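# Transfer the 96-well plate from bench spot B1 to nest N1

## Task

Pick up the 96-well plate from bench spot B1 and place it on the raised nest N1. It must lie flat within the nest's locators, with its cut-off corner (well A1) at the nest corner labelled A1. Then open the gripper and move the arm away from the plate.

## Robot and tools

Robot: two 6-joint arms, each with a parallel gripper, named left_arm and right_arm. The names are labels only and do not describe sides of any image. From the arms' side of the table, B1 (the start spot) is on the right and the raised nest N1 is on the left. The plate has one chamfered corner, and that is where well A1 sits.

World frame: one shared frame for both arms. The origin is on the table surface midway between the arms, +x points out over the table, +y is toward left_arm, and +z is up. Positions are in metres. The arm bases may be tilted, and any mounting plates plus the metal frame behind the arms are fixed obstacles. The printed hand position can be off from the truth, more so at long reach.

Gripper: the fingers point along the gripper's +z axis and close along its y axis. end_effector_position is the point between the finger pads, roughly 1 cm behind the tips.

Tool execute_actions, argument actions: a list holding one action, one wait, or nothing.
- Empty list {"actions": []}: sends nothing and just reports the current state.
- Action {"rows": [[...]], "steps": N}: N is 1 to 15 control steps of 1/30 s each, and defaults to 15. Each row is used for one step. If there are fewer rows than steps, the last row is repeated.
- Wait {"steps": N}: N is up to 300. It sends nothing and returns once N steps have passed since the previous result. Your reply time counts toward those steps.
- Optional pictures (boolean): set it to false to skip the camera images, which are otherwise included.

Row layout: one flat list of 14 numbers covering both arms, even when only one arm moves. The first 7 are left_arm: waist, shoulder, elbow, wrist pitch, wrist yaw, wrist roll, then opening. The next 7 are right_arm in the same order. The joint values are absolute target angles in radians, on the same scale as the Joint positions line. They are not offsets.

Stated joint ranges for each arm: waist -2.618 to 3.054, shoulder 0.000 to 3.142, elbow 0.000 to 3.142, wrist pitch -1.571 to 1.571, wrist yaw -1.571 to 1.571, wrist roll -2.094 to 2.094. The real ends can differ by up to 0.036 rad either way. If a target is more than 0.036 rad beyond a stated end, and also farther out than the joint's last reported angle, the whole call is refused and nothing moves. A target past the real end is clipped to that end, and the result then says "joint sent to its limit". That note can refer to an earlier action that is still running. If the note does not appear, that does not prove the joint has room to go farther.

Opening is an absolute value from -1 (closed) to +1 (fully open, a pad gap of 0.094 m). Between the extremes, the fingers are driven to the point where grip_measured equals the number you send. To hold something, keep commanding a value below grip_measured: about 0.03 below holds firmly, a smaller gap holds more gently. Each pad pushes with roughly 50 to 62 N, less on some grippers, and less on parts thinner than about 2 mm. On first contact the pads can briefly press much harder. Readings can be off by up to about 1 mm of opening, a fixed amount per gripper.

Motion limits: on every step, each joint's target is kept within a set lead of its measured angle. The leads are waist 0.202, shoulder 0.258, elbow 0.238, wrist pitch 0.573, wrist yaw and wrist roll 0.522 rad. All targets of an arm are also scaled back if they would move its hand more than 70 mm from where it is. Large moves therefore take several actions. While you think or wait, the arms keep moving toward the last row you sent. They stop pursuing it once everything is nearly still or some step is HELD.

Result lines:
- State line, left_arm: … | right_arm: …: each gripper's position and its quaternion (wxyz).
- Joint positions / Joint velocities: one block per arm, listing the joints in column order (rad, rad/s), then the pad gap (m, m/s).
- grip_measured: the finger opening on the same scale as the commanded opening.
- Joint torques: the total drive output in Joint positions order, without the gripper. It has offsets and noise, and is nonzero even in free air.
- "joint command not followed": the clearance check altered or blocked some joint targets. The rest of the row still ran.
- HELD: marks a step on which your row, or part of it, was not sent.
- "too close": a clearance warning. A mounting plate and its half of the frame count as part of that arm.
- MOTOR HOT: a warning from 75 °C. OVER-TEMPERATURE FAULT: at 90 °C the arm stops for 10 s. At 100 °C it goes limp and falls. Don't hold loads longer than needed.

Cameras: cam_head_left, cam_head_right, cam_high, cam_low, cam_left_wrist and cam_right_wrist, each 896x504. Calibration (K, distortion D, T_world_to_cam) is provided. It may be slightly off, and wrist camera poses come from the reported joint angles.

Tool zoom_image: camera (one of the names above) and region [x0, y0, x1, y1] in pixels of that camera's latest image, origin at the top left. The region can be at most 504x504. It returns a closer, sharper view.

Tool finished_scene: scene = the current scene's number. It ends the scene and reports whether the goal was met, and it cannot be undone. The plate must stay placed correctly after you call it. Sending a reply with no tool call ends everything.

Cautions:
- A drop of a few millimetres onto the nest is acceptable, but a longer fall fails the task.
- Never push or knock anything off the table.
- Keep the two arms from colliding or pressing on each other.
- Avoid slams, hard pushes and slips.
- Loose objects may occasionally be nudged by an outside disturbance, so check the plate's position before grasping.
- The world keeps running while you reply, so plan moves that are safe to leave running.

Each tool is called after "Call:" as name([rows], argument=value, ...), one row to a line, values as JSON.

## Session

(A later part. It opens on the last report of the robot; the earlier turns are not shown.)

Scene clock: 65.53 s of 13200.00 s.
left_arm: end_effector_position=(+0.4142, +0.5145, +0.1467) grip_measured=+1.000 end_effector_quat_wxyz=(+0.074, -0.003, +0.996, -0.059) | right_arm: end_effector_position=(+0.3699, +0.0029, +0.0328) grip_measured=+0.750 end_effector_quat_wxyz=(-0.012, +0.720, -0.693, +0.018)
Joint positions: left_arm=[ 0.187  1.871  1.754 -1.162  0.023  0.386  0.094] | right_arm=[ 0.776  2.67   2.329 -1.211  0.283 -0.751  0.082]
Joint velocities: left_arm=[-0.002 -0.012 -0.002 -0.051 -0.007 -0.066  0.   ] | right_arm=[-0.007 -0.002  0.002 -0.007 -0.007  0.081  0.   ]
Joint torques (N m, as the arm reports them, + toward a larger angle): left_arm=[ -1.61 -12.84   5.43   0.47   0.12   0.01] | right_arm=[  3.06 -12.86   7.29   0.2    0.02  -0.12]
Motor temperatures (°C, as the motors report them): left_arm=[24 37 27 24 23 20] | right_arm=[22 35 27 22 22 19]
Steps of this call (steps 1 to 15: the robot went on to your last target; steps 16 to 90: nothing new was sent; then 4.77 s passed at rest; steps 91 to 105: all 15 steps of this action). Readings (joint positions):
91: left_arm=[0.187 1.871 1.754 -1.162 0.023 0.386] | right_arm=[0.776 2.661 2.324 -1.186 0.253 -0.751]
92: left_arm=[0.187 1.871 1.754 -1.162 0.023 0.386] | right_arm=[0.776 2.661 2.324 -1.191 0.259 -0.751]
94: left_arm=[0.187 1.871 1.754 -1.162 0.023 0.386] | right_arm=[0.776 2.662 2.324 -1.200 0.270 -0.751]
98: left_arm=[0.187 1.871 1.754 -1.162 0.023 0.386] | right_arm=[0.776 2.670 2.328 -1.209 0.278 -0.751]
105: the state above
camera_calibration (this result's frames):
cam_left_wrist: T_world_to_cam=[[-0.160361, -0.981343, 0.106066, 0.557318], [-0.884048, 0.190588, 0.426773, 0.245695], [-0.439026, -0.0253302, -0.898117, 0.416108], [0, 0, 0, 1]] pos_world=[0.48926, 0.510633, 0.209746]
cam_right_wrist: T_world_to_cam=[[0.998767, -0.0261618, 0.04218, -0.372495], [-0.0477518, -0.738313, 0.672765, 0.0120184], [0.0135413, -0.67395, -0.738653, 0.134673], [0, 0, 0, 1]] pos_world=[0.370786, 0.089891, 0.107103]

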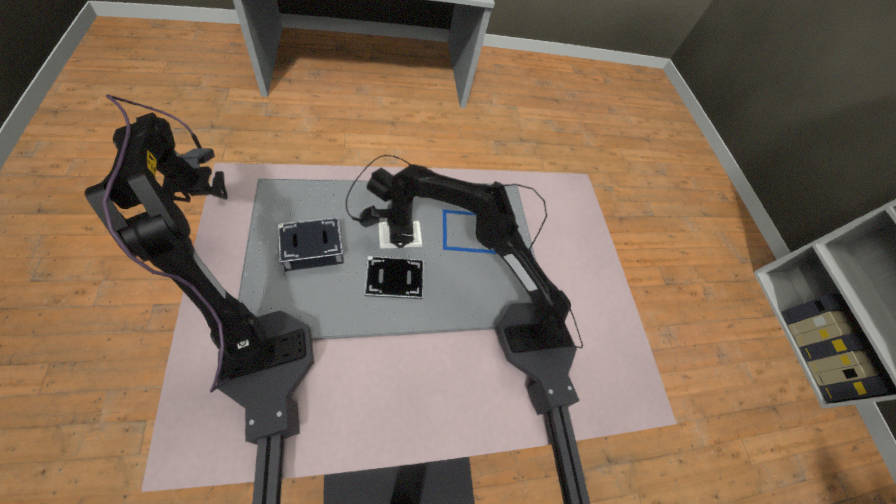

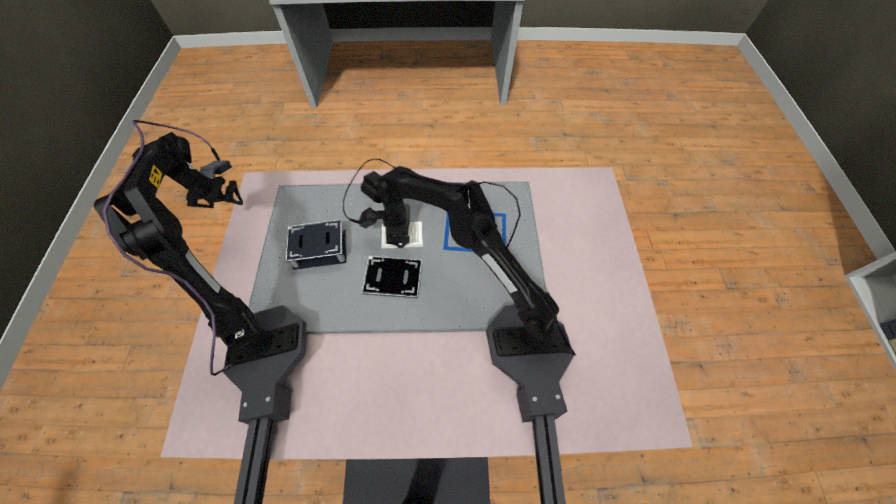

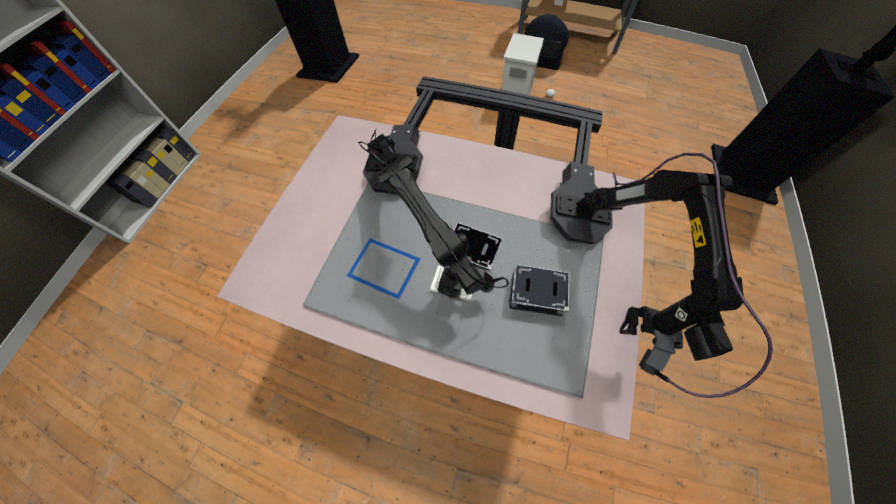

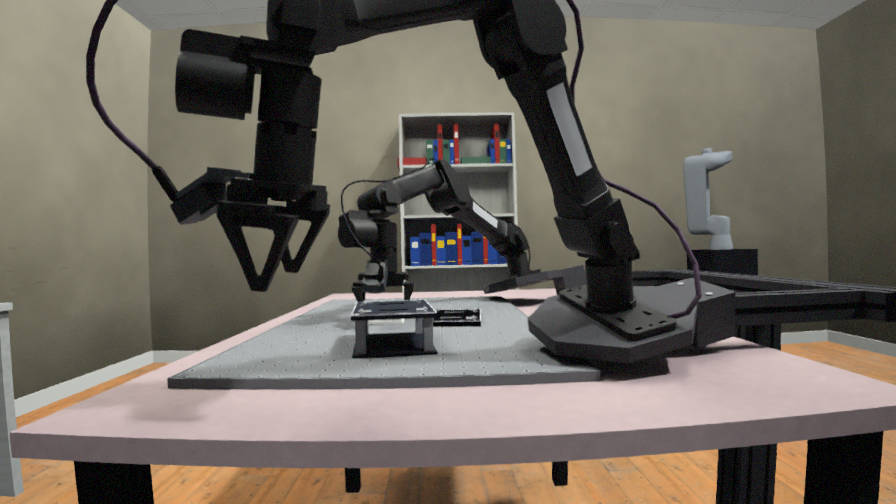

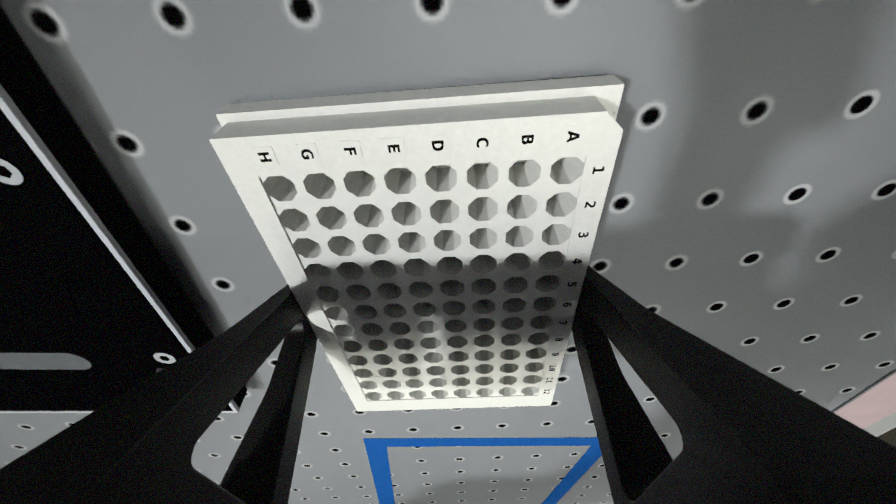

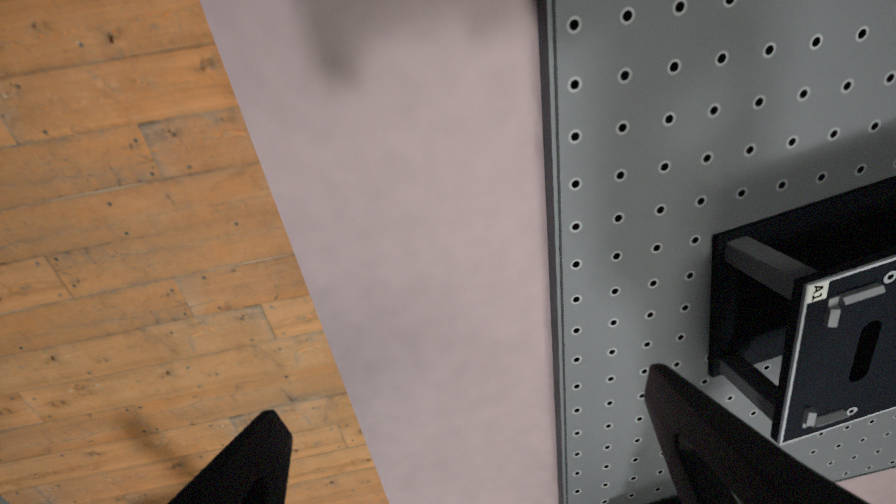

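Call:
execute_actions([
  {"rows":[[0.1,1.7,1.754,-1.24,-0.1,0.5,1,0.78,2.67,2.36,-1.225,0.285,-0.76,1]],"steps":12},
], pictures=false)

Call:
execute_actions([
  {"rows":[[-0.1,1.7,1.754,-1.24,-0.24,0.745,1,0.78,2.63,2.36,-1.24,0.285,-0.76,1],[-0.15,1.7,1.754,-1.24,-0.24,0.745,1,0.78,2.61,2.36,-1.25,0.285,-0.76,1],[-0.2,1.7,1.754,-1.24,-0.24,0.745,1,0.78,2.59,2.36,-1.26,0.285,-0.76,1],[-0.3,1.7,1.754,-1.24,-0.24,0.745,1,0.78,2.55,2.36,-1.28,0.285,-0.76,1]],"steps":12},
], pictures=false)

Call:
execute_actions([
  {"rows":[[-0.6,1.7,1.754,-1.24,-0.24,0.745,1,-0.1,1.3,1.3,-1.3,0.285,-0.76,1]]},
], pictures=false)

Call:
execute_actions([
  {"rows":[[-0.99,2.47,2.29,-1.245,-0.245,0.745,1,-0.1,1.3,1.3,-1.3,0.285,-0.76,1]]},
], pictures=false)

Call:
execute_actions([
  {"steps":20},
], pictures=false)

Call:
execute_actions([
  {"rows":[[-0.99,2.5,2.29,-1.245,-0.245,0.745,1,-0.1,1.3,1.3,-1.3,0.285,-0.76,1],[-0.99,2.52,2.29,-1.245,-0.245,0.745,1,-0.1,1.3,1.3,-1.3,0.285,-0.76,1],[-0.99,2.54,2.29,-1.245,-0.245,0.745,1,-0.1,1.3,1.3,-1.3,0.285,-0.76,1],[-0.99,2.56,2.29,-1.245,-0.245,0.745,1,-0.1,1.3,1.3,-1.3,0.285,-0.76,1],[-0.99,2.58,2.29,-1.245,-0.245,0.745,1,-0.1,1.3,1.3,-1.3,0.285,-0.76,1],[-0.99,2.6,2.29,-1.245,-0.245,0.745,1,-0.1,1.3,1.3,-1.3,0.285,-0.76,1],[-0.99,2.62,2.29,-1.245,-0.245,0.745,1,-0.1,1.3,1.3,-1.3,0.285,-0.76,1],[-0.99,2.635,2.29,-1.245,-0.245,0.745,1,-0.1,1.3,1.3,-1.3,0.285,-0.76,1]]},
], pictures=false)

Call:
execute_actions([
  {"steps":15},
])

Scene clock: 91.77 s of 13200.00 s.
left_arm: end_effector_position=(+0.4003, +0.5028, +0.2149) grip_measured=+1.000 end_effector_quat_wxyz=(+0.112, +0.081, +0.990, +0.008) | right_arm: end_effector_position=(+0.3697, +0.0021, +0.0328) grip_measured=+1.000 end_effector_quat_wxyz=(-0.011, +0.721, -0.693, +0.019)
Joint positions: left_arm=[ 0.097  1.691  1.746 -1.225 -0.089  0.487  0.094] | right_arm=[ 0.776  2.67   2.329 -1.214  0.285 -0.752  0.094]
Joint velocities: left_arm=[-0.017  0.081  0.007 -0.051 -0.066  0.051  0.   ] | right_arm=[ 0.012  0.017  0.002 -0.037 -0.022  0.051  0.   ]
Joint torques (N m, as the arm reports them, + toward a larger angle): left_arm=[ -1.25 -10.72   6.12   0.55   0.03   0.05] | right_arm=[  3.05 -13.68   7.27   0.27   0.01  -0.11]
Motor temperatures (°C, as the motors report them): left_arm=[24 38 28 24 23 20] | right_arm=[22 37 28 22 22 19]
Steps of this call (steps 1 to 15: the robot went on to your last target; steps 16 to 90: nothing new was sent; then 22.83 s passed at rest; steps 91 to 102: all 12 steps of this action). Readings (joint positions):
91: left_arm=[0.179 1.858 1.750 -1.164 -0.000 0.402] | right_arm=[0.776 2.670 2.329 -1.211 0.283 -0.752]
92: left_arm=[0.166 1.837 1.742 -1.176 -0.025 0.419] | right_arm=[0.776 2.670 2.329 -1.212 0.283 -0.752]
94: left_arm=[0.129 1.780 1.739 -1.203 -0.054 0.446] | right_arm=[0.776 2.670 2.329 -1.213 0.284 -0.752]
98: left_arm=[0.094 1.693 1.744 -1.219 -0.072 0.476] | right_arm=[0.776 2.670 2.329 -1.214 0.285 -0.752]
102: the state above

Scene clock: 92.17 s of 13200.00 s.
left_arm: end_effector_position=(+0.4231, +0.3654, +0.2388) grip_measured=+1.000 end_effector_quat_wxyz=(+0.131, +0.382, +0.914, +0.037) | right_arm: end_effector_position=(+0.3833, -0.0045, +0.0894) grip_measured=+1.000 end_effector_quat_wxyz=(-0.047, +0.713, -0.699, +0.018)
Joint positions: left_arm=[-0.325  1.704  1.746 -1.228 -0.216  0.725  0.094] | right_arm=[ 0.776  2.555  2.338 -1.262  0.287 -0.752  0.094]
Joint velocities: left_arm=[ 0.31  -0.012  0.012 -0.066 -0.095  0.183  0.   ] | right_arm=[-0.012 -0.071  0.056 -0.037 -0.022 -0.007  0.   ]
Joint torques (N m, as the arm reports them, + toward a larger angle): left_arm=[ -1.48 -10.65   6.08   0.67  -0.01   0.04] | right_arm=[  3.   -13.2    6.55   0.28  -0.04  -0.1 ]
Motor temperatures (°C, as the motors report them): left_arm=[24 38 28 24 23 20] | right_arm=[22 37 28 22 22 19]
Steps of this call (steps 1 to 12: all 12 steps of this action). Readings (joint positions):
1: left_arm=[0.076 1.693 1.746 -1.226 -0.126 0.526] | right_arm=[0.776 2.670 2.329 -1.216 0.286 -0.752]
2: left_arm=[0.036 1.695 1.746 -1.226 -0.162 0.567] | right_arm=[0.776 2.668 2.329 -1.220 0.286 -0.752]
4: left_arm=[-0.086 1.698 1.746 -1.226 -0.199 0.628] | right_arm=[0.776 2.654 2.329 -1.235 0.286 -0.752]
8: left_arm=[-0.315 1.704 1.746 -1.226 -0.210 0.697] | right_arm=[0.776 2.591 2.329 -1.258 0.286 -0.752]
12: the state above

Scene clock: 92.67 s of 13200.00 s.
left_arm: end_effector_position=(+0.4069, +0.2673, +0.2623) grip_measured=+1.000 end_effector_quat_wxyz=(+0.163, +0.501, +0.849, +0.026) | right_arm: end_effector_position=(+0.3798, -0.3211, +0.1177) grip_measured=+1.000 end_effector_quat_wxyz=(-0.073, -0.499, +0.863, -0.023)
Joint positions: left_arm=[-0.597  1.704  1.746 -1.23  -0.24   0.742  0.094] | right_arm=[ 0.19   1.908  1.595 -1.259  0.287 -0.752  0.094]
Joint velocities: left_arm=[ 0.037  0.002  0.012 -0.022 -0.022  0.022  0.   ] | right_arm=[-1.629 -1.556 -1.556 -0.007 -0.066  0.007  0.   ]
Joint torques (N m, as the arm reports them, + toward a larger angle): left_arm=[-2.7  -9.89  6.1   0.74  0.08  0.06] | right_arm=[  2.75 -11.14   4.09  -0.15  -0.04  -0.08]
Motor temperatures (°C, as the motors report them): left_arm=[24 38 28 24 23 20] | right_arm=[22 37 28 22 22 19]
Steps of this call (steps 1 to 15: all 15 steps of this action). Readings (joint positions):
1: left_arm=[-0.337 1.704 1.746 -1.229 -0.237 0.726] | right_arm=[0.768 2.533 2.308 -1.248 0.283 -0.752]
2: left_arm=[-0.370 1.704 1.746 -1.229 -0.252 0.727] | right_arm=[0.756 2.502 2.258 -1.246 0.279 -0.752]
4: left_arm=[-0.483 1.704 1.746 -1.229 -0.257 0.731] | right_arm=[0.709 2.429 2.156 -1.253 0.276 -0.752]
8: left_arm=[-0.631 1.704 1.746 -1.229 -0.233 0.740] | right_arm=[0.554 2.260 1.957 -1.259 0.278 -0.752]
15: the state above

Scene clock: 93.17 s of 13200.00 s.
left_arm: end_effector_position=(+0.4053, +0.0138, +0.1586) grip_measured=+1.000 end_effector_quat_wxyz=(+0.119, +0.677, +0.727, +0.003) | right_arm: end_effector_position=(+0.2957, -0.4452, +0.2138) grip_measured=+1.000 end_effector_quat_wxyz=(+0.018, -0.337, +0.938, -0.084)
Joint positions: left_arm=[-0.996  2.429  2.266 -1.222 -0.253  0.742  0.094] | right_arm=[-0.111  1.285  1.304 -1.3    0.3   -0.753  0.094]
Joint velocities: left_arm=[-0.188  1.277  0.002  0.051  0.066 -0.007  0.   ] | right_arm=[-0.012  0.237 -0.007  0.095 -0.125  0.051  0.   ]
Joint torques (N m, as the arm reports them, + toward a larger angle): left_arm=[ -1.98 -18.48   7.01   0.46   0.02   0.07] | right_arm=[ 1.09 -5.05  5.06  0.5   0.   -0.08]
Motor temperatures (°C, as the motors report them): left_arm=[24 38 28 24 23 20] | right_arm=[22 37 28 22 22 19]
Steps of this call (steps 1 to 15: all 15 steps of this action). Readings (joint positions):
1: left_arm=[-0.609 1.728 1.779 -1.255 -0.250 0.742] | right_arm=[0.131 1.853 1.540 -1.258 0.289 -0.752]
2: left_arm=[-0.633 1.768 1.835 -1.269 -0.258 0.742] | right_arm=[0.072 1.795 1.485 -1.258 0.291 -0.752]
4: left_arm=[-0.703 1.866 1.948 -1.263 -0.262 0.742] | right_arm=[-0.045 1.668 1.379 -1.261 0.295 -0.752]
8: left_arm=[-0.851 2.079 2.146 -1.246 -0.263 0.742] | right_arm=[-0.130 1.380 1.299 -1.296 0.309 -0.753]
15: the state above

Scene clock: 93.83 s of 13200.00 s.
left_arm: end_effector_position=(+0.3987, +0.0170, +0.1319) grip_measured=+1.000 end_effector_quat_wxyz=(+0.083, +0.683, +0.726, +0.002) | right_arm: end_effector_position=(+0.2964, -0.4440, +0.2096) grip_measured=+1.000 end_effector_quat_wxyz=(+0.011, -0.339, +0.937, -0.080)
Joint positions: left_arm=[-0.988  2.48   2.266 -1.242 -0.25   0.742  0.094] | right_arm=[-0.111  1.301  1.304 -1.3    0.296 -0.753  0.094]
Joint velocities: left_arm=[ 0.017  0.007 -0.017 -0.081  0.007  0.066  0.   ] | right_arm=[-0.002  0.002  0.007  0.11  -0.022  0.037  0.   ]
Joint torques (N m, as the arm reports them, + toward a larger angle): left_arm=[ -3.94 -16.48   7.08   0.56   0.04   0.04] | right_arm=[ 1.3  -5.11  5.19  0.48 -0.04 -0.09]
Motor temperatures (°C, as the motors report them): left_arm=[24 38 28 24 23 20] | right_arm=[22 37 28 22 22 19]
Steps of this call (steps 1 to 20: the robot went on to your last target). Readings (joint positions):
1: left_arm=[-1.001 2.469 2.266 -1.224 -0.252 0.742] | right_arm=[-0.111 1.292 1.304 -1.300 0.299 -0.753]
2: left_arm=[-1.002 2.501 2.266 -1.227 -0.250 0.742] | right_arm=[-0.111 1.297 1.304 -1.300 0.298 -0.753]
4: left_arm=[-0.999 2.537 2.266 -1.236 -0.250 0.742] | right_arm=[-0.111 1.301 1.304 -1.300 0.297 -0.753]
8: left_arm=[-0.990 2.523 2.266 -1.242 -0.250 0.742] | right_arm=[-0.111 1.301 1.304 -1.300 0.297 -0.753]
20: the state above

Scene clock: 94.33 s of 13200.00 s.
left_arm: end_effector_position=(+0.3746, +0.0126, +0.0481) grip_measured=+1.000 end_effector_quat_wxyz=(-0.001, +0.700, +0.714, +0.005) | right_arm: end_effector_position=(+0.2964, -0.4440, +0.2096) grip_measured=+1.000 end_effector_quat_wxyz=(+0.011, -0.339, +0.937, -0.080)
Joint positions: left_arm=[-0.988  2.664  2.278 -1.243 -0.25   0.742  0.094] | right_arm=[-0.111  1.301  1.304 -1.3    0.296 -0.753  0.094]
Joint velocities: left_arm=[ 0.012  0.007  0.002  0.007 -0.007 -0.051  0.   ] | right_arm=[-0.017 -0.007 -0.017 -0.007  0.007 -0.022  0.   ]
Joint torques (N m, as the arm reports them, + toward a larger angle): left_arm=[ -4.06 -18.99   6.1    0.28   0.08   0.04] | right_arm=[ 1.14 -5.11  5.12  0.47 -0.07 -0.08]
Motor temperatures (°C, as the motors report them): left_arm=[24 38 28 24 23 20] | right_arm=[22 36 28 22 22 19]
Steps of this call (steps 1 to 15: all 15 steps of this action). Readings (joint positions):
1: left_arm=[-0.988 2.481 2.266 -1.242 -0.250 0.742] | right_arm=[-0.111 1.301 1.304 -1.300 0.296 -0.753]
2: left_arm=[-0.988 2.484 2.266 -1.242 -0.250 0.742] | right_arm=[-0.111 1.301 1.304 -1.300 0.296 -0.753]
4: left_arm=[-0.988 2.501 2.271 -1.243 -0.250 0.742] | right_arm=[-0.111 1.301 1.304 -1.300 0.296 -0.753]
8: left_arm=[-0.988 2.573 2.278 -1.243 -0.250 0.742] | right_arm=[-0.111 1.301 1.304 -1.300 0.296 -0.753]
15: the state above

Scene clock: 94.83 s of 13200.00 s.
left_arm: end_effector_position=(+0.3758, +0.0125, +0.0513) grip_measured=+1.000 end_effector_quat_wxyz=(+0.003, +0.700, +0.714, +0.005) | right_arm: end_effector_position=(+0.2964, -0.4440, +0.2096) grip_measured=+1.000 end_effector_quat_wxyz=(+0.011, -0.339, +0.937, -0.080)
Joint positions: left_arm=[-0.988  2.658  2.278 -1.243 -0.25   0.742  0.094] | right_arm=[-0.111  1.301  1.304 -1.3    0.296 -0.753  0.094]
Joint velocities: left_arm=[ 0.007  0.002  0.007 -0.11  -0.022 -0.037  0.   ] | right_arm=[ 0.002 -0.007 -0.002 -0.081  0.007 -0.066  0.   ]
Joint torques (N m, as the arm reports them, + toward a larger angle): left_arm=[ -4.08 -18.5    6.05   0.28   0.07   0.04] | right_arm=[ 1.16 -5.16  5.14  0.47 -0.03 -0.1 ]
Motor temperatures (°C, as the motors report them): left_arm=[24 39 28 24 23 20] | right_arm=[22 36 28 22 22 19]
Steps of this call (steps 1 to 15: the robot went on to your last target). Readings (joint positions):
1: left_arm=[-0.988 2.664 2.278 -1.243 -0.250 0.742] | right_arm=[-0.111 1.301 1.304 -1.300 0.296 -0.753]
2: left_arm=[-0.988 2.661 2.278 -1.243 -0.250 0.742] | right_arm=[-0.111 1.301 1.304 -1.300 0.296 -0.753]
4: left_arm=[-0.988 2.658 2.278 -1.243 -0.250 0.742] | right_arm=[-0.111 1.301 1.304 -1.300 0.296 -0.753]
8: left_arm=[-0.988 2.658 2.278 -1.243 -0.250 0.742] | right_arm=[-0.111 1.301 1.304 -1.300 0.296 -0.753]
15: the state above
All arms were judged still, so your last target was given up. Only a new action makes them travel on or press farther. Fingers that are still opening or closing keep moving.
camera_calibration (this result's frames):
cam_left_wrist: T_world_to_cam=[[-0.990519, 0.137367, 0.00146356, 0.371951], [0.113175, 0.809947, 0.57548, -0.0419528], [0.0778667, 0.57019, -0.817814, 0.0950598], [0, 0, 0, 1]] pos_world=[0.365771, -0.0713166, 0.10134]
cam_right_wrist: T_world_to_cam=[[0.583571, -0.796503, 0.1582, -0.561543], [-0.651047, -0.342457, 0.677393, -0.0867653], [-0.485368, -0.498303, -0.718409, 0.186698], [0, 0, 0, 1]] pos_world=[0.361829, -0.383952, 0.281736]

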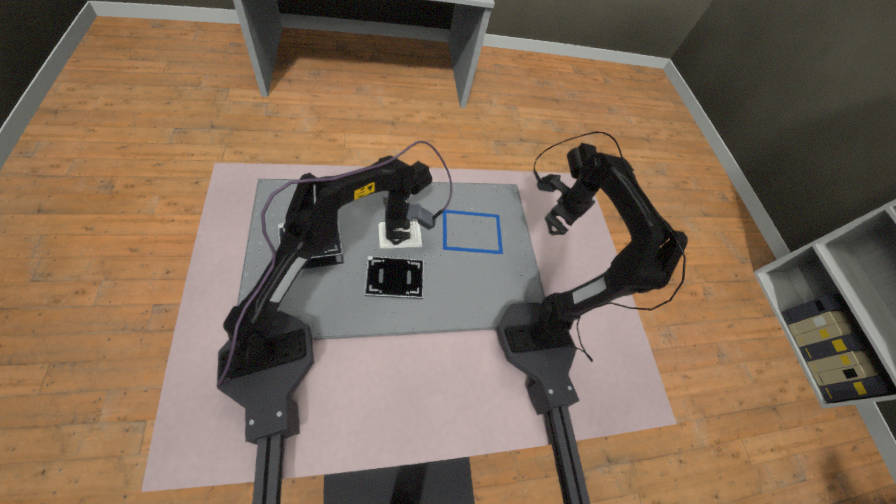

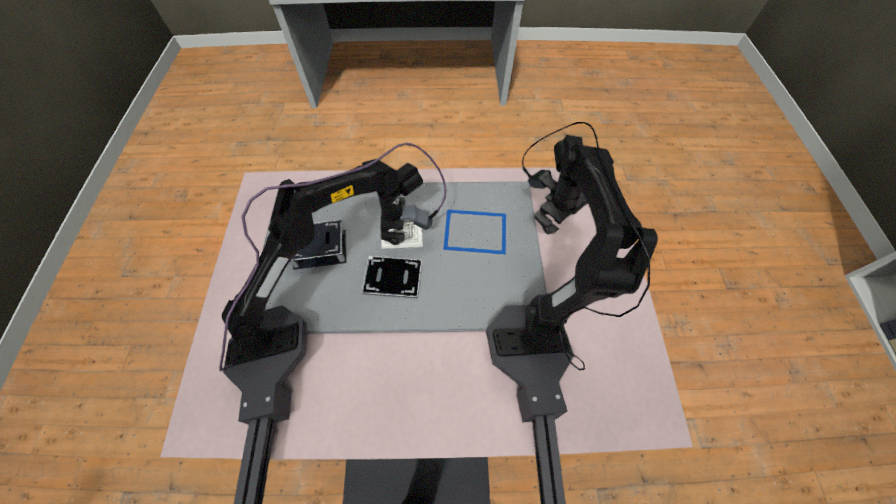

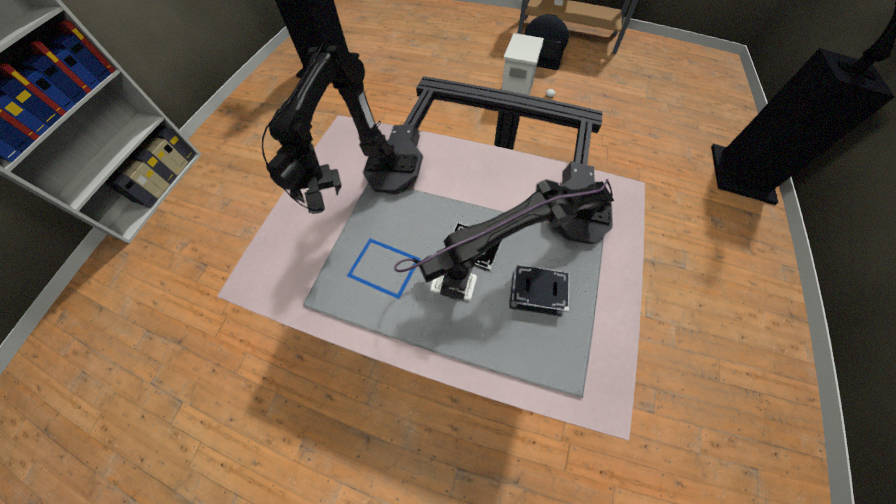

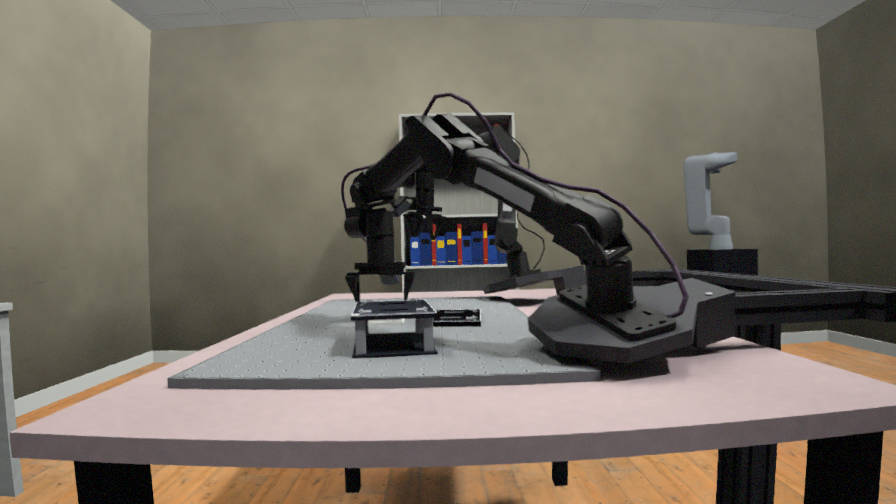

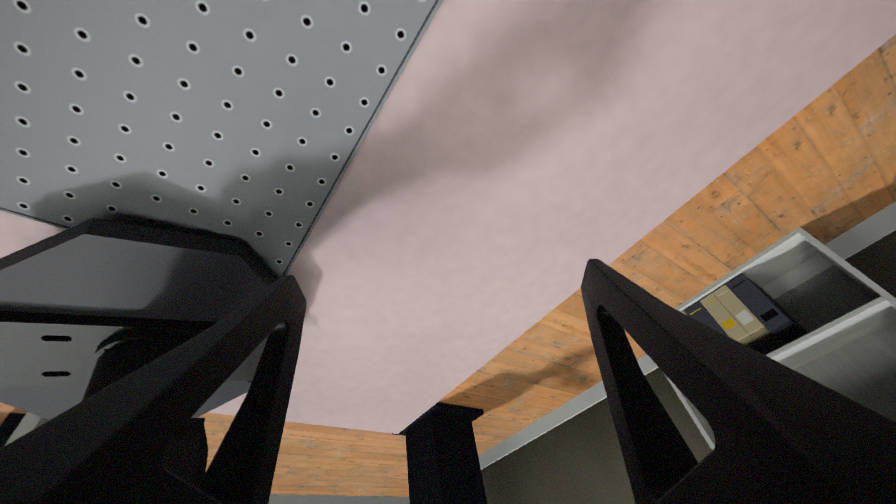

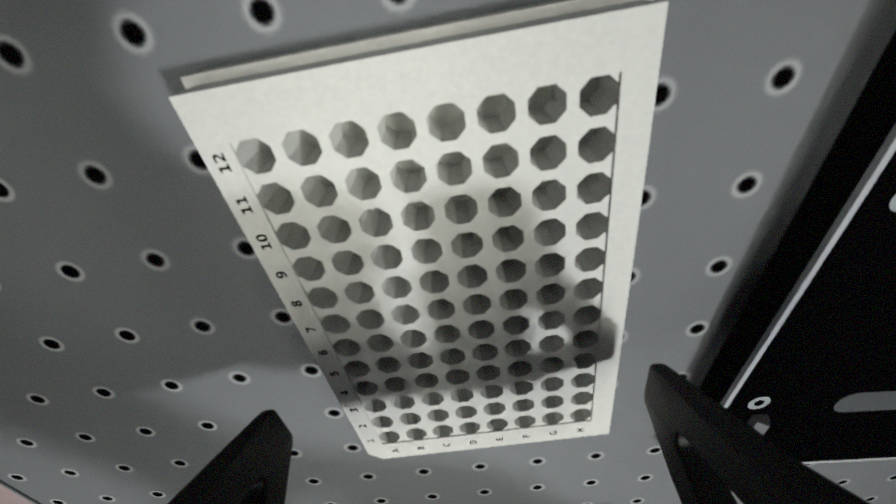

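Call:
execute_actions([
  {"rows":[[-0.99,2.65,2.29,-1.235,-0.245,0.72,1,-0.1,1.3,1.3,-1.3,0.285,-0.76,1],[-0.99,2.66,2.29,-1.23,-0.245,0.72,1,-0.1,1.3,1.3,-1.3,0.285,-0.76,1],[-0.99,2.67,2.29,-1.22,-0.245,0.72,1,-0.1,1.3,1.3,-1.3,0.285,-0.76,1],[-0.99,2.68,2.29,-1.21,-0.245,0.72,1,-0.1,1.3,1.3,-1.3,0.285,-0.76,1],[-0.99,2.69,2.29,-1.2,-0.245,0.72,1,-0.1,1.3,1.3,-1.3,0.285,-0.76,1],[-0.99,2.70,2.29,-1.19,-0.245,0.72,1,-0.1,1.3,1.3,-1.3,0.285,-0.76,1],[-0.99,2.708,2.29,-1.185,-0.245,0.72,1,-0.1,1.3,1.3,-1.3,0.285,-0.76,1]],"steps":15},
])

Scene clock: 114.77 s of 13200.00 s.
left_arm: end_effector_position=(+0.3731, +0.0067, +0.0269) grip_measured=+1.000 end_effector_quat_wxyz=(-0.003, +0.695, +0.719, +0.006) | right_arm: end_effector_position=(+0.2964, -0.4440, +0.2096) grip_measured=+1.000 end_effector_quat_wxyz=(+0.011, -0.339, +0.937, -0.080)
Joint positions: left_arm=[-0.988  2.71   2.278 -1.203 -0.251  0.727  0.094] | right_arm=[-0.111  1.301  1.304 -1.3    0.296 -0.753  0.094]
Joint velocities: left_arm=[-0.012 -0.022  0.002  0.037 -0.066  0.037  0.   ] | right_arm=[-0.007 -0.002 -0.032 -0.051 -0.007 -0.051  0.   ]
Joint torques (N m, as the arm reports them, + toward a larger angle): left_arm=[ -4.25 -16.92   6.01   0.42   0.09  -0.07] | right_arm=[ 1.23 -5.13  5.14  0.49 -0.05 -0.08]
Motor temperatures (°C, as the motors report them): left_arm=[24 46 28 24 23 20] | right_arm=[22 31 27 22 22 19]
Steps of this call (steps 1 to 90: nothing new was sent; then 16.43 s passed at rest; steps 91 to 105: all 15 steps of this action). Readings (joint positions):
91: left_arm=[-0.988 2.658 2.278 -1.243 -0.250 0.739] | right_arm=[-0.111 1.301 1.304 -1.300 0.296 -0.753]
92: left_arm=[-0.988 2.658 2.278 -1.243 -0.250 0.737] | right_arm=[-0.111 1.301 1.304 -1.300 0.296 -0.753]
94: left_arm=[-0.988 2.659 2.278 -1.240 -0.250 0.733] | right_arm=[-0.111 1.301 1.304 -1.300 0.296 -0.753]
98: left_arm=[-0.988 2.678 2.278 -1.216 -0.250 0.729] | right_arm=[-0.111 1.301 1.304 -1.300 0.296 -0.753]
105: the state above
camera_calibration (this result's frames):
cam_left_wrist: T_world_to_cam=[[-0.992041, 0.125512, 0.0100523, 0.370537], [0.107847, 0.805775, 0.582319, -0.0211333], [0.0649883, 0.578769, -0.812898, 0.0832688], [0, 0, 0, 1]] pos_world=[0.364456, -0.0776716, 0.0762706]
cam_right_wrist: T_world_to_cam=[[0.583571, -0.796503, 0.1582, -0.561543], [-0.651047, -0.342457, 0.677393, -0.0867653], [-0.485368, -0.498303, -0.718409, 0.186698], [0, 0, 0, 1]] pos_world=[0.361829, -0.383952, 0.281736]

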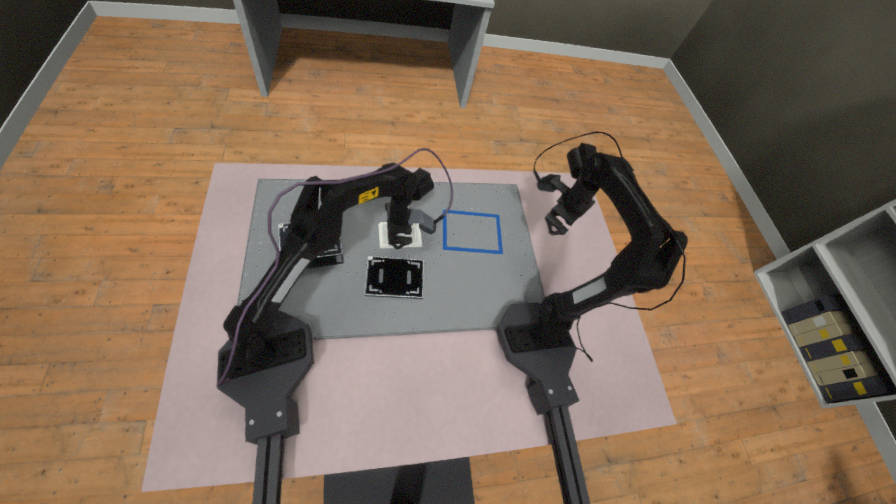

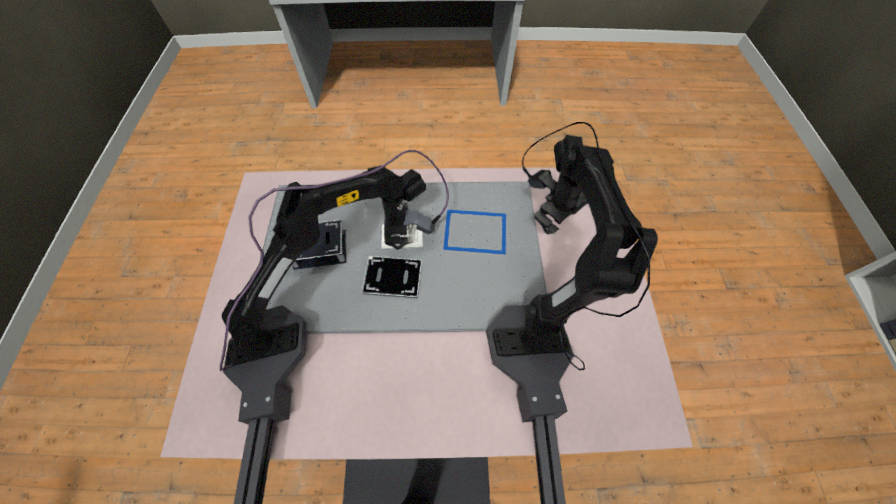

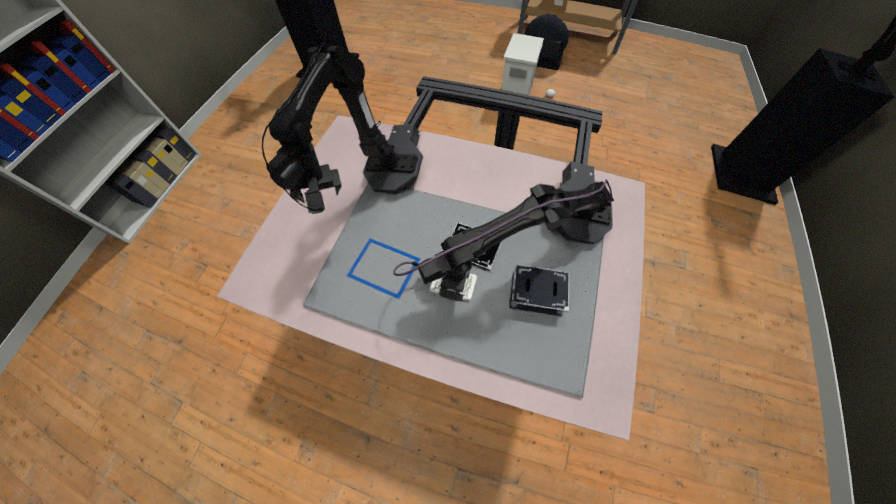

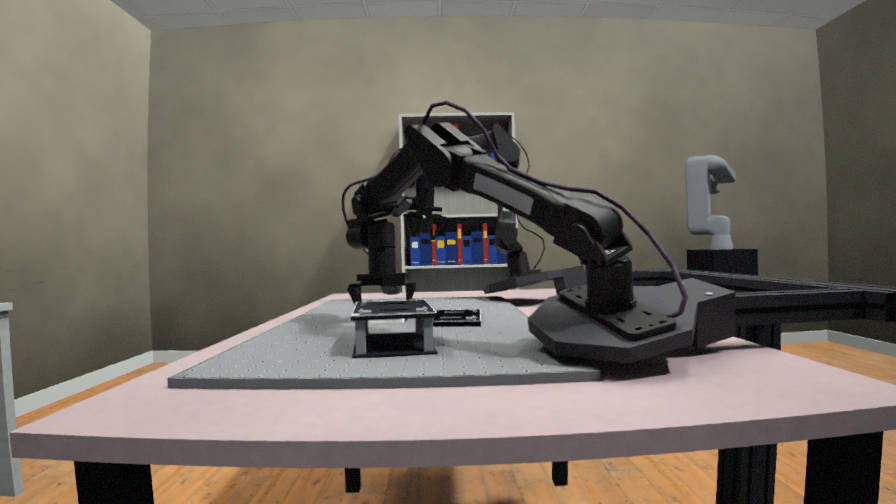

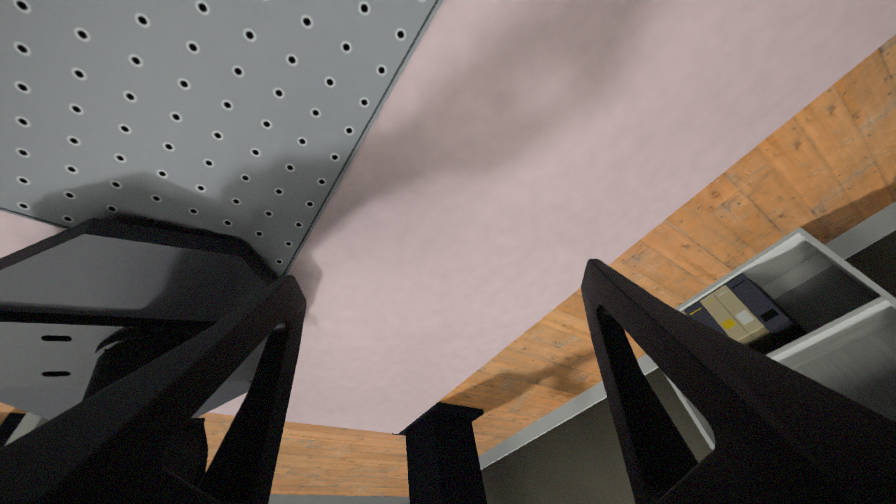

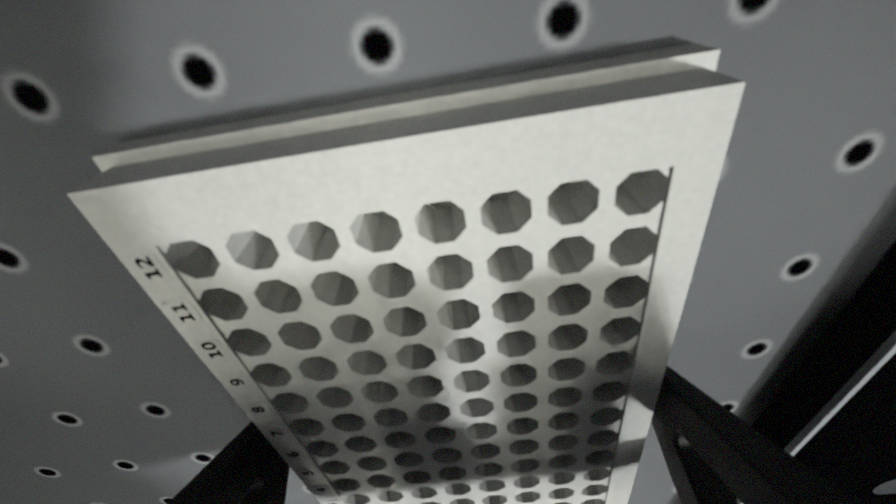

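Call:
execute_actions([
  {"rows":[[-0.99,2.685,2.29,-1.185,-0.245,0.72,1,-0.1,1.3,1.3,-1.3,0.285,-0.76,1],[-0.99,2.685,2.29,-1.185,-0.245,0.72,1,-0.1,1.3,1.3,-1.3,0.285,-0.76,1],[-0.99,2.685,2.29,-1.185,-0.245,0.72,1,-0.1,1.3,1.3,-1.3,0.285,-0.76,1],[-0.99,2.685,2.29,-1.185,-0.245,0.72,1,-0.1,1.3,1.3,-1.3,0.285,-0.76,1],[-0.99,2.685,2.29,-1.185,-0.245,0.72,0.9,-0.1,1.3,1.3,-1.3,0.285,-0.76,1],[-0.99,2.685,2.29,-1.185,-0.245,0.72,0.85,-0.1,1.3,1.3,-1.3,0.285,-0.76,1],[-0.99,2.685,2.29,-1.185,-0.245,0.72,0.8,-0.1,1.3,1.3,-1.3,0.285,-0.76,1],[-0.99,2.685,2.29,-1.185,-0.245,0.72,0.76,-0.1,1.3,1.3,-1.3,0.285,-0.76,1],[-0.99,2.685,2.29,-1.185,-0.245,0.72,0.71,-0.1,1.3,1.3,-1.3,0.285,-0.76,1]],"steps":15},
], pictures=false)

Scene clock: 123.20 s of 13200.00 s.
left_arm: end_effector_position=(+0.3740, +0.0060, +0.0269) grip_measured=+0.771 end_effector_quat_wxyz=(-0.001, +0.694, +0.720, +0.006) | right_arm: end_effector_position=(+0.2964, -0.4440, +0.2096) grip_measured=+1.000 end_effector_quat_wxyz=(+0.011, -0.339, +0.937, -0.080)
Joint positions: left_arm=[-0.988  2.71   2.278 -1.198 -0.25   0.726  0.083] | right_arm=[-0.111  1.301  1.304 -1.3    0.296 -0.753  0.094]
Joint velocities: left_arm=[ 0.017 -0.022  0.017  0.037 -0.022 -0.007 -0.001] | right_arm=[-0.002 -0.007  0.002  0.007 -0.007 -0.007  0.   ]
Joint torques (N m, as the arm reports them, + toward a larger angle): left_arm=[ -4.05 -18.98   6.02   0.41   0.09  -0.05] | right_arm=[ 1.14 -5.17  5.1   0.48 -0.04 -0.1 ]
Motor temperatures (°C, as the motors report them): left_arm=[24 46 28 24 23 20] | right_arm=[22 31 27 22 22 19]
Steps of this call (steps 1 to 15: the robot went on to your last target; steps 16 to 90: nothing new was sent; then 4.93 s passed at rest; steps 91 to 105: all 15 steps of this action). Readings (joint positions):
91: left_arm=[-0.988 2.710 2.278 -1.199 -0.250 0.726] | right_arm=[-0.111 1.301 1.304 -1.300 0.296 -0.753]
92: left_arm=[-0.988 2.710 2.278 -1.199 -0.250 0.726] | right_arm=[-0.111 1.301 1.304 -1.300 0.296 -0.753]
94: left_arm=[-0.988 2.710 2.278 -1.199 -0.250 0.726] | right_arm=[-0.111 1.301 1.304 -1.300 0.296 -0.753]
98: left_arm=[-0.988 2.710 2.278 -1.198 -0.250 0.726] | right_arm=[-0.111 1.301 1.304 -1.300 0.296 -0.753]
105: the state above

Call:
execute_actions([
  {"rows":[[-0.99,2.685,2.29,-1.185,-0.245,0.72,0.92,-0.1,1.3,1.3,-1.3,0.285,-0.76,1],[-0.99,2.685,2.29,-1.185,-0.245,0.72,0.92,-0.1,1.3,1.3,-1.3,0.285,-0.76,1],[-0.99,2.685,2.29,-1.185,-0.245,0.72,0.92,-0.1,1.3,1.3,-1.3,0.285,-0.76,1],[-0.99,2.685,2.29,-1.185,-0.245,0.72,0.92,-0.1,1.3,1.3,-1.3,0.285,-0.76,1],[-0.99,2.676,2.29,-1.185,-0.245,0.72,0.92,-0.1,1.3,1.3,-1.3,0.285,-0.76,1]],"steps":15},
], pictures=false)

Call:
execute_actions([
  {"rows":[[-0.99,2.676,2.29,-1.185,-0.245,0.72,0.85,-0.1,1.3,1.3,-1.3,0.285,-0.76,1],[-0.99,2.676,2.29,-1.185,-0.245,0.72,0.8,-0.1,1.3,1.3,-1.3,0.285,-0.76,1],[-0.99,2.676,2.29,-1.185,-0.245,0.72,0.76,-0.1,1.3,1.3,-1.3,0.285,-0.76,1],[-0.99,2.676,2.29,-1.185,-0.245,0.72,0.71,-0.1,1.3,1.3,-1.3,0.285,-0.76,1]],"steps":15},
], pictures=false)

Scene clock: 134.57 s of 13200.00 s.
left_arm: end_effector_position=(+0.3740, +0.0060, +0.0269) grip_measured=+0.917 end_effector_quat_wxyz=(-0.001, +0.694, +0.720, +0.006) | right_arm: end_effector_position=(+0.2964, -0.4440, +0.2096) grip_measured=+1.000 end_effector_quat_wxyz=(+0.011, -0.339, +0.937, -0.080)
Joint positions: left_arm=[-0.988  2.71   2.278 -1.198 -0.25   0.726  0.09 ] | right_arm=[-0.111  1.301  1.304 -1.3    0.296 -0.753  0.094]
Joint velocities: left_arm=[ 0.002  0.002 -0.012  0.066 -0.051 -0.051  0.001] | right_arm=[-0.007 -0.007 -0.012  0.007  0.022  0.007  0.   ]
Joint torques (N m, as the arm reports them, + toward a larger angle): left_arm=[ -4.14 -19.64   6.1    0.42   0.08  -0.05] | right_arm=[ 1.25 -5.14  5.31  0.45 -0.02 -0.09]
Motor temperatures (°C, as the motors report them): left_arm=[24 49 29 24 23 20] | right_arm=[22 30 27 22 22 19]
Steps of this call (steps 1 to 15: the robot went on to your last target; steps 16 to 90: nothing new was sent; then 7.87 s passed at rest; steps 91 to 105: all 15 steps of this action). Readings (joint positions):
91: left_arm=[-0.988 2.710 2.278 -1.198 -0.250 0.726] | right_arm=[-0.111 1.301 1.304 -1.300 0.296 -0.753]
92: left_arm=[-0.988 2.710 2.278 -1.198 -0.250 0.726] | right_arm=[-0.111 1.301 1.304 -1.300 0.296 -0.753]
94: left_arm=[-0.988 2.710 2.278 -1.198 -0.250 0.726] | right_arm=[-0.111 1.301 1.304 -1.300 0.296 -0.753]
98: left_arm=[-0.988 2.710 2.278 -1.198 -0.250 0.726] | right_arm=[-0.111 1.301 1.304 -1.300 0.296 -0.753]
105: the state above

Scene clock: 135.07 s of 13200.00 s.
left_arm: end_effector_position=(+0.3740, +0.0060, +0.0269) grip_measured=+0.771 end_effector_quat_wxyz=(-0.001, +0.694, +0.720, +0.006) | right_arm: end_effector_position=(+0.2964, -0.4440, +0.2096) grip_measured=+1.000 end_effector_quat_wxyz=(+0.011, -0.339, +0.937, -0.080)
Joint positions: left_arm=[-0.988  2.71   2.278 -1.198 -0.25   0.726  0.083] | right_arm=[-0.111  1.301  1.304 -1.3    0.296 -0.753  0.094]
Joint velocities: left_arm=[ 0.012 -0.002 -0.007  0.007  0.007  0.066 -0.   ] | right_arm=[0.002 0.002 0.007 0.066 0.007 0.037 0.   ]
Joint torques (N m, as the arm reports them, + toward a larger angle): left_arm=[ -4.13 -19.7    6.03   0.41   0.07  -0.05] | right_arm=[ 1.2  -5.04  5.21  0.48 -0.04 -0.09]
Motor temperatures (°C, as the motors report them): left_arm=[25 49 29 24 23 20] | right_arm=[22 30 27 22 22 19]
Steps of this call (steps 1 to 15: all 15 steps of this action). Readings (joint positions):
1: left_arm=[-0.988 2.710 2.278 -1.198 -0.250 0.726] | right_arm=[-0.111 1.301 1.304 -1.300 0.296 -0.753]
2: left_arm=[-0.988 2.710 2.278 -1.198 -0.250 0.726] | right_arm=[-0.111 1.301 1.304 -1.300 0.296 -0.753]
4: left_arm=[-0.988 2.710 2.278 -1.198 -0.250 0.726] | right_arm=[-0.111 1.301 1.304 -1.300 0.296 -0.753]
8: left_arm=[-0.988 2.710 2.278 -1.198 -0.250 0.726] | right_arm=[-0.111 1.301 1.304 -1.300 0.296 -0.753]
15: the state above

Call:
execute_actions([
  {"rows":[[-0.99,2.66,2.29,-1.2,-0.245,0.72,0.72,-0.1,1.3,1.3,-1.3,0.285,-0.76,1],[-0.99,2.64,2.29,-1.22,-0.245,0.72,0.72,-0.1,1.3,1.3,-1.3,0.285,-0.76,1],[-0.99,2.62,2.29,-1.24,-0.245,0.72,0.72,-0.1,1.3,1.3,-1.3,0.285,-0.76,1],[-0.99,2.60,2.29,-1.26,-0.245,0.72,0.72,-0.1,1.3,1.3,-1.3,0.285,-0.76,1],[-0.99,2.58,2.29,-1.28,-0.245,0.72,0.72,-0.1,1.3,1.3,-1.3,0.285,-0.76,1],[-0.99,2.56,2.29,-1.3,-0.245,0.72,0.72,-0.1,1.3,1.3,-1.3,0.285,-0.76,1],[-0.99,2.54,2.29,-1.32,-0.245,0.72,0.72,-0.1,1.3,1.3,-1.3,0.285,-0.76,1],[-0.99,2.52,2.29,-1.34,-0.245,0.72,0.72,-0.1,1.3,1.3,-1.3,0.285,-0.76,1],[-0.99,2.50,2.29,-1.36,-0.245,0.72,0.72,-0.1,1.3,1.3,-1.3,0.285,-0.76,1],[-0.99,2.48,2.29,-1.38,-0.245,0.72,0.72,-0.1,1.3,1.3,-1.3,0.285,-0.76,1],[-0.99,2.46,2.29,-1.4,-0.245,0.72,0.72,-0.1,1.3,1.3,-1.3,0.285,-0.76,1],[-0.99,2.44,2.29,-1.42,-0.245,0.72,0.72,-0.1,1.3,1.3,-1.3,0.285,-0.76,1],[-0.99,2.42,2.29,-1.44,-0.245,0.72,0.72,-0.1,1.3,1.3,-1.3,0.285,-0.76,1],[-0.99,2.41,2.29,-1.45,-0.245,0.72,0.72,-0.1,1.3,1.3,-1.3,0.285,-0.76,1]],"steps":15},
], pictures=false)

Scene clock: 149.50 s of 13200.00 s.
left_arm: end_effector_position=(+0.3828, +0.0416, +0.1539) grip_measured=+0.771 end_effector_quat_wxyz=(+0.047, +0.685, +0.727, +0.004) | right_arm: end_effector_position=(+0.2964, -0.4440, +0.2096) grip_measured=+1.000 end_effector_quat_wxyz=(+0.011, -0.339, +0.937, -0.080)
Joint positions: left_arm=[-0.988  2.431  2.278 -1.379 -0.25   0.726  0.083] | right_arm=[-0.111  1.301  1.304 -1.3    0.296 -0.753  0.094]
Joint velocities: left_arm=[-0.007 -0.53   0.007 -0.447  0.022 -0.022 -0.001] | right_arm=[-0.007 -0.002  0.002 -0.022 -0.007 -0.022  0.   ]
Joint torques (N m, as the arm reports them, + toward a larger angle): left_arm=[ -3.8  -14.3    5.99   0.35   0.06  -0.05] | right_arm=[ 1.25 -5.2   5.18  0.46 -0.06 -0.09]
Motor temperatures (°C, as the motors report them): left_arm=[25 52 29 24 23 20] | right_arm=[22 29 27 22 22 19]
Steps of this call (steps 1 to 15: the robot went on to your last target; steps 16 to 90: nothing new was sent; then 10.93 s passed at rest; steps 91 to 105: all 15 steps of this action). Readings (joint positions):
91: left_arm=[-0.988 2.708 2.278 -1.198 -0.250 0.726] | right_arm=[-0.111 1.301 1.304 -1.300 0.296 -0.753]
92: left_arm=[-0.988 2.705 2.278 -1.200 -0.250 0.726] | right_arm=[-0.111 1.301 1.304 -1.300 0.296 -0.753]
94: left_arm=[-0.988 2.687 2.278 -1.213 -0.250 0.726] | right_arm=[-0.111 1.301 1.304 -1.300 0.296 -0.753]
98: left_arm=[-0.988 2.606 2.278 -1.265 -0.250 0.726] | right_arm=[-0.111 1.301 1.304 -1.300 0.296 -0.753]
105: the state above


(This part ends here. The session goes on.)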